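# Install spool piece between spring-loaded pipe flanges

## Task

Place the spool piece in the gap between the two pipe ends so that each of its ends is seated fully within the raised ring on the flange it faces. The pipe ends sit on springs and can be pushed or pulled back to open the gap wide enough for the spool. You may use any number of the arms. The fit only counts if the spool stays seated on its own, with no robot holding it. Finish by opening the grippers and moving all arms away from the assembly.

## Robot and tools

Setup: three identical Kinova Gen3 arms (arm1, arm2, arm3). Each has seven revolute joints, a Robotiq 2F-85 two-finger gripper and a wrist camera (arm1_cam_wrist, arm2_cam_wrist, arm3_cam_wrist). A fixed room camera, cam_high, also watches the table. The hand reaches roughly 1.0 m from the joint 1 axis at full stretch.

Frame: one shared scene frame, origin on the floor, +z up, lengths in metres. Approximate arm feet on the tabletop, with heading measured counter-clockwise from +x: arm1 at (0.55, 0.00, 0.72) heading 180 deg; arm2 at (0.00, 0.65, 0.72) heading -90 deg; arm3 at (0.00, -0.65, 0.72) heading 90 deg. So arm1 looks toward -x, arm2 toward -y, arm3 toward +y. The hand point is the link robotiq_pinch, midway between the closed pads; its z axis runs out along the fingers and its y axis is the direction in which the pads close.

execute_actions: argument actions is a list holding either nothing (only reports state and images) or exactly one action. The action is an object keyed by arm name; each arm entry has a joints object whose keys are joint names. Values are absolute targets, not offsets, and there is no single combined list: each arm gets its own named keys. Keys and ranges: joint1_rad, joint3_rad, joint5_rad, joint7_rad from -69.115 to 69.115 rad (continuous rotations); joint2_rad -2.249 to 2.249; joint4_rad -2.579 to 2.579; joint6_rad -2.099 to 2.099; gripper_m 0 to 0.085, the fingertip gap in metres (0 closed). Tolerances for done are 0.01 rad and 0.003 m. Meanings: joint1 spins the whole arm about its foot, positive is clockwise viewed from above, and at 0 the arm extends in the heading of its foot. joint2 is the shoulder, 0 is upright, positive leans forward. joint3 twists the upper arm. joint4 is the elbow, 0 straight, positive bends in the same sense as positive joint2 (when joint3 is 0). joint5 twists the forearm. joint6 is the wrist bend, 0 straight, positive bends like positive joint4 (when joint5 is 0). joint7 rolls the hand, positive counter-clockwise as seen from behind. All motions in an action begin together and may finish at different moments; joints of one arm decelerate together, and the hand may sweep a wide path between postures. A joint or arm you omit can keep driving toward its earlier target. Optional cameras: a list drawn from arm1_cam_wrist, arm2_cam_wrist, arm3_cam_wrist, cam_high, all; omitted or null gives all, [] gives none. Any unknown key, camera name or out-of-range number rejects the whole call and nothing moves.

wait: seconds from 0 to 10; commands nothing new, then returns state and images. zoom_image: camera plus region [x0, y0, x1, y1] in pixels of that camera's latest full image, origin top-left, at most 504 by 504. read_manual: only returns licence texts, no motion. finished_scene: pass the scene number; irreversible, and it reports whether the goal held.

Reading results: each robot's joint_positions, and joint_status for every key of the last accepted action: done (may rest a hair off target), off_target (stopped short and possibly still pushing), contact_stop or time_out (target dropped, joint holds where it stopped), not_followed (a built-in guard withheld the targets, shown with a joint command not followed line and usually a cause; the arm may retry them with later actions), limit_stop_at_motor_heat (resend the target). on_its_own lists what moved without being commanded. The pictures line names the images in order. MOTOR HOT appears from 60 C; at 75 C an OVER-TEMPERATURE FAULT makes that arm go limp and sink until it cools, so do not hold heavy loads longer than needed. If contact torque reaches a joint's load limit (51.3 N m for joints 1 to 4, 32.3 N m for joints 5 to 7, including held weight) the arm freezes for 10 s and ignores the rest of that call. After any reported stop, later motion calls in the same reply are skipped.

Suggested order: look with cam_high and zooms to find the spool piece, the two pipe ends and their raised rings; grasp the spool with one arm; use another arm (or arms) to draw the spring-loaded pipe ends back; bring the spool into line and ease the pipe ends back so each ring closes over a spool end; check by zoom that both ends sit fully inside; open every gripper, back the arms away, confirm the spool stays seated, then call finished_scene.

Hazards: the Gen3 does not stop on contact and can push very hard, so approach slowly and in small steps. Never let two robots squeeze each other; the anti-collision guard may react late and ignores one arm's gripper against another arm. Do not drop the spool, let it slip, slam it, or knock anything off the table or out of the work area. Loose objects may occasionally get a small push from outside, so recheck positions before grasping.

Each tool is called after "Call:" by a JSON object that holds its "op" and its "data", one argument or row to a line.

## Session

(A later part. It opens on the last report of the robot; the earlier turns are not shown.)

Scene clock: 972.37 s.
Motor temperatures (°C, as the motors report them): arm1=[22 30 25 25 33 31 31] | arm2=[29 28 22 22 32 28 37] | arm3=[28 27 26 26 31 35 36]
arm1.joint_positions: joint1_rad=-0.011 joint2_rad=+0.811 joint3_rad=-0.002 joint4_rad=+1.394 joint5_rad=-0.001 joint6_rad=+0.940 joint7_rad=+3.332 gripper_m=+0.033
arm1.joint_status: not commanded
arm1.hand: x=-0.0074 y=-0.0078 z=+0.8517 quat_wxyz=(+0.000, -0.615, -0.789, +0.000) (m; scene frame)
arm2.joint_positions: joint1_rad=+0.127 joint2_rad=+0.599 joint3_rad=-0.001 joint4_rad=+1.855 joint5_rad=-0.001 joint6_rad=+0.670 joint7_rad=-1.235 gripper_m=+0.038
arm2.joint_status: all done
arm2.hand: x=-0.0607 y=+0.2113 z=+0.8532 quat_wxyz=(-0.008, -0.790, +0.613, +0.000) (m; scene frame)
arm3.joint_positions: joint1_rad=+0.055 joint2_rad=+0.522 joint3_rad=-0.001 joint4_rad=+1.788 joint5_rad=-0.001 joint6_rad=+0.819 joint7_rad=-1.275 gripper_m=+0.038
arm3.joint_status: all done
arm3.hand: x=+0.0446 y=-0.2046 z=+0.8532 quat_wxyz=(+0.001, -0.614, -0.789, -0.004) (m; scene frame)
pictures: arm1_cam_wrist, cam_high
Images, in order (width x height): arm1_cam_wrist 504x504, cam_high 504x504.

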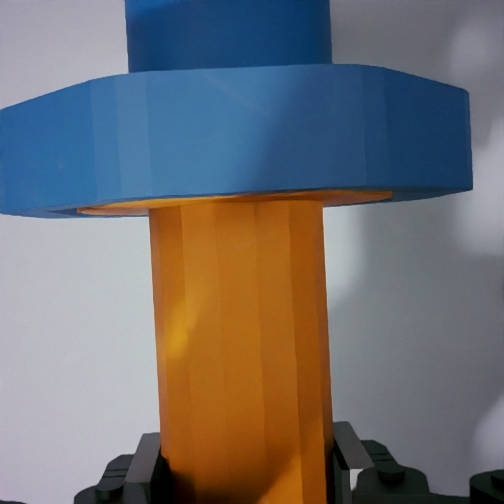

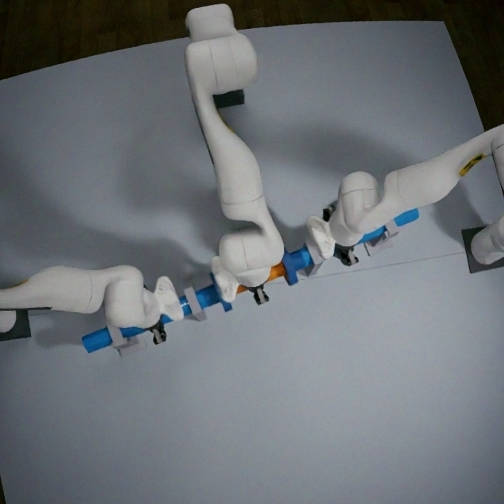

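Call:
{"op": "execute_actions", "data": {
  "actions": [
    {"arm2":{"joints":{"joint1_rad":0.123,"joint2_rad":0.608,"joint4_rad":1.836,"joint6_rad":0.687,"joint7_rad":-1.24}},"arm3":{"joints":{"joint1_rad":0.0525,"joint2_rad":0.531,"joint4_rad":1.772,"joint6_rad":0.831,"joint7_rad":-1.278}}}
  ],
  "cameras": ["arm1_cam_wrist","cam_high"]
}}

Call:
{"op": "zoom_image", "data": {
  "camera": "cam_high",
  "region": [180, 220, 340, 330]
}}

Scene clock: 978.07 s.
Motor temperatures (°C, as the motors report them): arm1=[22 30 25 25 33 31 31] | arm2=[29 28 22 22 32 28 37] | arm3=[28 27 26 26 31 35 36]
arm1.joint_positions: joint1_rad=-0.011 joint2_rad=+0.813 joint3_rad=-0.002 joint4_rad=+1.394 joint5_rad=-0.001 joint6_rad=+0.939 joint7_rad=+3.332 gripper_m=+0.033
arm1.joint_status: not commanded
arm1.hand: x=-0.0072 y=-0.0079 z=+0.8507 quat_wxyz=(-0.001, -0.614, -0.789, +0.000) (m; scene frame)
arm2.joint_positions: joint1_rad=+0.124 joint2_rad=+0.607 joint3_rad=+0.001 joint4_rad=+1.840 joint5_rad=+0.001 joint6_rad=+0.691 joint7_rad=-1.240 gripper_m=+0.038
arm2.joint_status: all done
arm2.hand: x=-0.0605 y=+0.2108 z=+0.8528 quat_wxyz=(-0.002, -0.790, +0.614, +0.004) (m; scene frame)
arm3.joint_positions: joint1_rad=+0.053 joint2_rad=+0.530 joint3_rad=+0.000 joint4_rad=+1.775 joint5_rad=+0.000 joint6_rad=+0.834 joint7_rad=-1.278 gripper_m=+0.038
arm3.joint_status: all done
arm3.hand: x=+0.0448 y=-0.2039 z=+0.8525 quat_wxyz=(-0.003, -0.614, -0.789, +0.000) (m; scene frame)
pictures: arm1_cam_wrist, cam_high
Images, in order (width x height): arm1_cam_wrist 504x504, cam_high 504x504.

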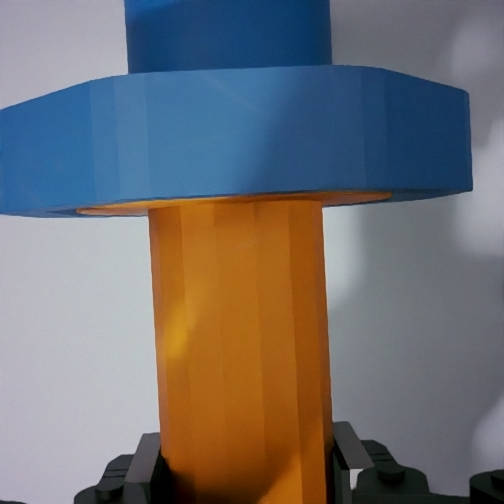

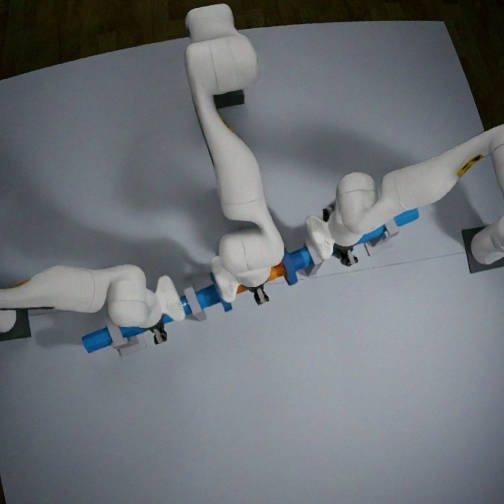

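Region (180, 220, 340, 330) of cam_high's 504x504 image, scaled by 3.150, with more detail than that image has; it fills the top 346 rows of this view, and the rest is white.

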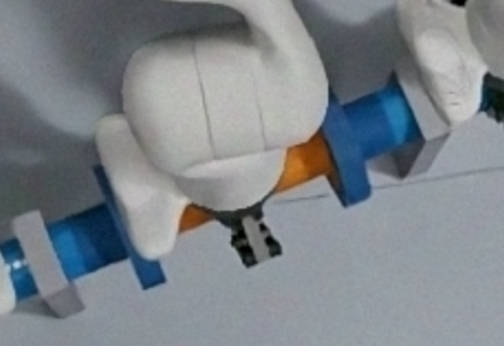

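Call:
{"op": "execute_actions", "data": {
  "actions": [
    {"arm1":{"joints":{"gripper_m":0.085}},"arm2":{"joints":{"gripper_m":0.085}},"arm3":{"joints":{"gripper_m":0.085}}}
  ],
  "cameras": ["arm1_cam_wrist","cam_high"]
}}

Scene clock: 982.63 s.
Motor temperatures (°C, as the motors report them): arm1=[22 30 25 25 33 31 31] | arm2=[29 28 22 22 32 28 37] | arm3=[28 27 26 26 31 35 36]
arm1.joint_positions: joint1_rad=-0.009 joint2_rad=+0.809 joint3_rad=+0.000 joint4_rad=+1.393 joint5_rad=+0.000 joint6_rad=+0.940 joint7_rad=+3.331 gripper_m=+0.085
arm1.joint_status: all done
arm1.hand: x=-0.0085 y=-0.0055 z=+0.8531 quat_wxyz=(+0.002, -0.616, -0.788, +0.001) (m; scene frame)
arm2.joint_positions: joint1_rad=+0.123 joint2_rad=+0.608 joint3_rad=+0.000 joint4_rad=+1.836 joint5_rad=+0.000 joint6_rad=+0.687 joint7_rad=-1.240 gripper_m=+0.085
arm2.joint_status: all done
arm2.hand: x=-0.0601 y=+0.2075 z=+0.8532 quat_wxyz=(-0.005, -0.790, +0.613, +0.002) (m; scene frame)
arm3.joint_positions: joint1_rad=+0.053 joint2_rad=+0.531 joint3_rad=+0.000 joint4_rad=+1.772 joint5_rad=+0.000 joint6_rad=+0.831 joint7_rad=-1.278 gripper_m=+0.085
arm3.joint_status: all done
arm3.hand: x=+0.0445 y=-0.2016 z=+0.8528 quat_wxyz=(-0.001, -0.614, -0.789, -0.002) (m; scene frame)
pictures: arm1_cam_wrist, cam_high
Images, in order (width x height): arm1_cam_wrist 504x504, cam_high 504x504.

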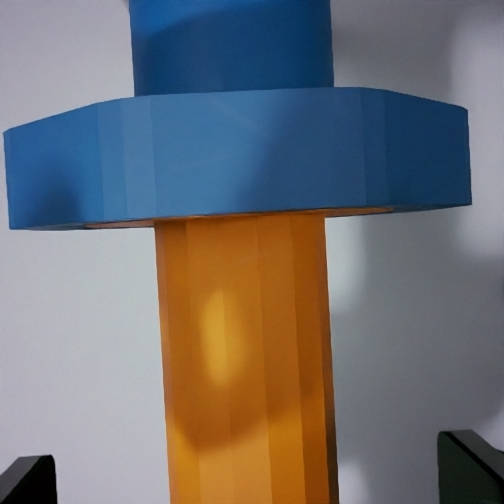

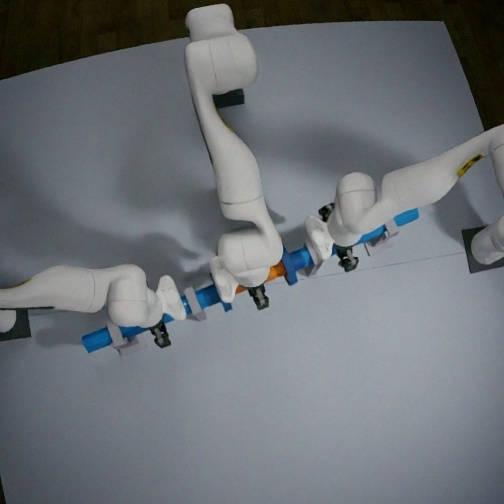

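Call:
{"op": "execute_actions", "data": {
  "actions": [
    {"arm1":{"joints":{"joint2_rad":0.6913,"joint4_rad":1.2755,"joint6_rad":1.1748}},"arm2":{"joints":{"joint2_rad":0.42,"joint6_rad":0.875}},"arm3":{"joints":{"joint2_rad":0.34,"joint6_rad":1.022}}}
  ],
  "cameras": ["cam_high"]
}}

Scene clock: 995.47 s.
Motor temperatures (°C, as the motors report them): arm1=[22 30 25 25 33 31 31] | arm2=[29 28 22 22 32 28 37] | arm3=[28 27 26 26 31 35 36]
arm1.joint_positions: joint1_rad=-0.009 joint2_rad=+0.691 joint3_rad=+0.000 joint4_rad=+1.275 joint5_rad=+0.000 joint6_rad=+1.175 joint7_rad=+3.331 gripper_m=+0.085
arm1.joint_status: all done
arm1.hand: x=-0.0082 y=-0.0056 z=+0.9512 quat_wxyz=(+0.002, -0.616, -0.788, +0.001) (m; scene frame)
arm2.joint_positions: joint1_rad=+0.123 joint2_rad=+0.420 joint3_rad=+0.000 joint4_rad=+1.836 joint5_rad=+0.000 joint6_rad=+0.875 joint7_rad=-1.240 gripper_m=+0.085
arm2.joint_status: all done
arm2.hand: x=-0.0572 y=+0.2344 z=+0.9341 quat_wxyz=(-0.005, -0.790, +0.613, +0.002) (m; scene frame)
arm3.joint_positions: joint1_rad=+0.053 joint2_rad=+0.340 joint3_rad=+0.000 joint4_rad=+1.772 joint5_rad=+0.000 joint6_rad=+1.022 joint7_rad=-1.278 gripper_m=+0.085
arm3.joint_status: all done
arm3.hand: x=+0.0426 y=-0.2382 z=+0.9349 quat_wxyz=(-0.001, -0.614, -0.789, -0.002) (m; scene frame)
pictures: cam_high
Images, in order (width x height): cam_high 504x504.

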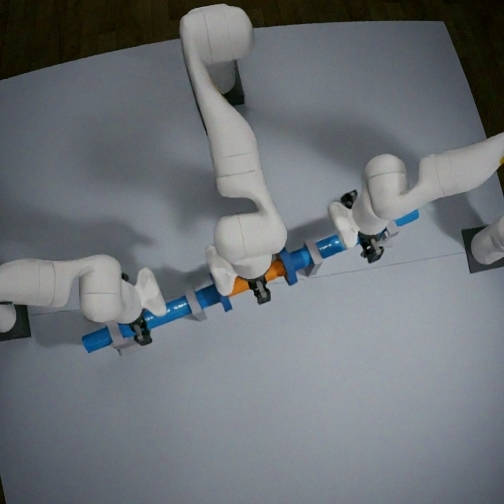

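Now retreat further up and back.

Call:
{"op": "execute_actions", "data": {
  "actions": [
    {"arm1":{"joints":{"joint2_rad":0.2,"joint6_rad":1.5}},"arm2":{"joints":{"joint2_rad":0.0,"joint6_rad":1.2}},"arm3":{"joints":{"joint2_rad":-0.05,"joint6_rad":1.3}}}
  ],
  "cameras": ["cam_high"]
}}

Call:
{"op": "zoom_image", "data": {
  "camera": "cam_high",
  "region": [170, 210, 350, 340]
}}

Scene clock: 1000.37 s.
Motor temperatures (°C, as the motors report them): arm1=[22 30 25 25 33 31 31] | arm2=[29 28 22 22 32 28 37] | arm3=[28 27 26 26 31 35 36]
arm1.joint_positions: joint1_rad=-0.009 joint2_rad=+0.200 joint3_rad=+0.000 joint4_rad=+1.275 joint5_rad=+0.000 joint6_rad=+1.500 joint7_rad=+3.331 gripper_m=+0.085
arm1.joint_status: all done
arm1.hand: x=+0.1027 y=+0.0001 z=+1.1944 quat_wxyz=(+0.064, -0.614, -0.785, +0.055) (m; scene frame)
arm2.joint_positions: joint1_rad=+0.123 joint2_rad=+0.000 joint3_rad=+0.000 joint4_rad=+1.836 joint5_rad=+0.000 joint6_rad=+1.200 joint7_rad=-1.240 gripper_m=+0.085
arm2.joint_status: all done
arm2.hand: x=-0.0492 y=+0.3154 z=+1.0893 quat_wxyz=(-0.045, -0.789, +0.612, -0.024) (m; scene frame)
arm3.joint_positions: joint1_rad=+0.053 joint2_rad=-0.050 joint3_rad=+0.000 joint4_rad=+1.772 joint5_rad=+0.000 joint6_rad=+1.300 joint7_rad=-1.278 gripper_m=+0.085
arm3.joint_status: all done
arm3.hand: x=+0.0382 y=-0.3224 z=+1.0759 quat_wxyz=(+0.031, -0.613, -0.788, -0.047) (m; scene frame)
pictures: cam_high
Images, in order (width x height): cam_high 504x504.

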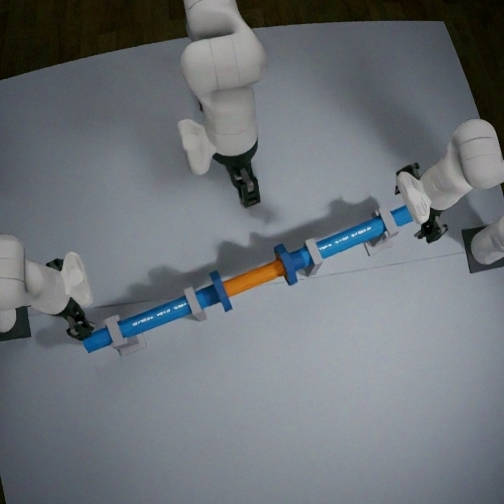

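Region (170, 210, 350, 340) of cam_high's 504x504 image, scaled by 2.800, with more detail than that image has.

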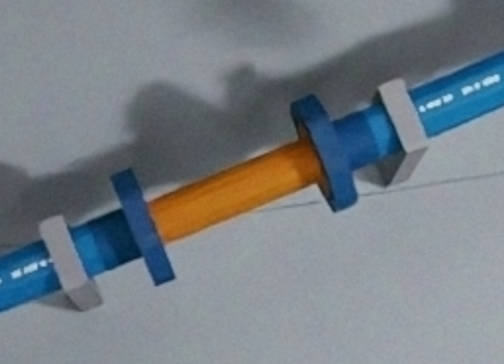

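Both ends are seated.

Call:
{"op": "finished_scene", "data": {
  "scene": 1
}}

The scene is finished: the task was done.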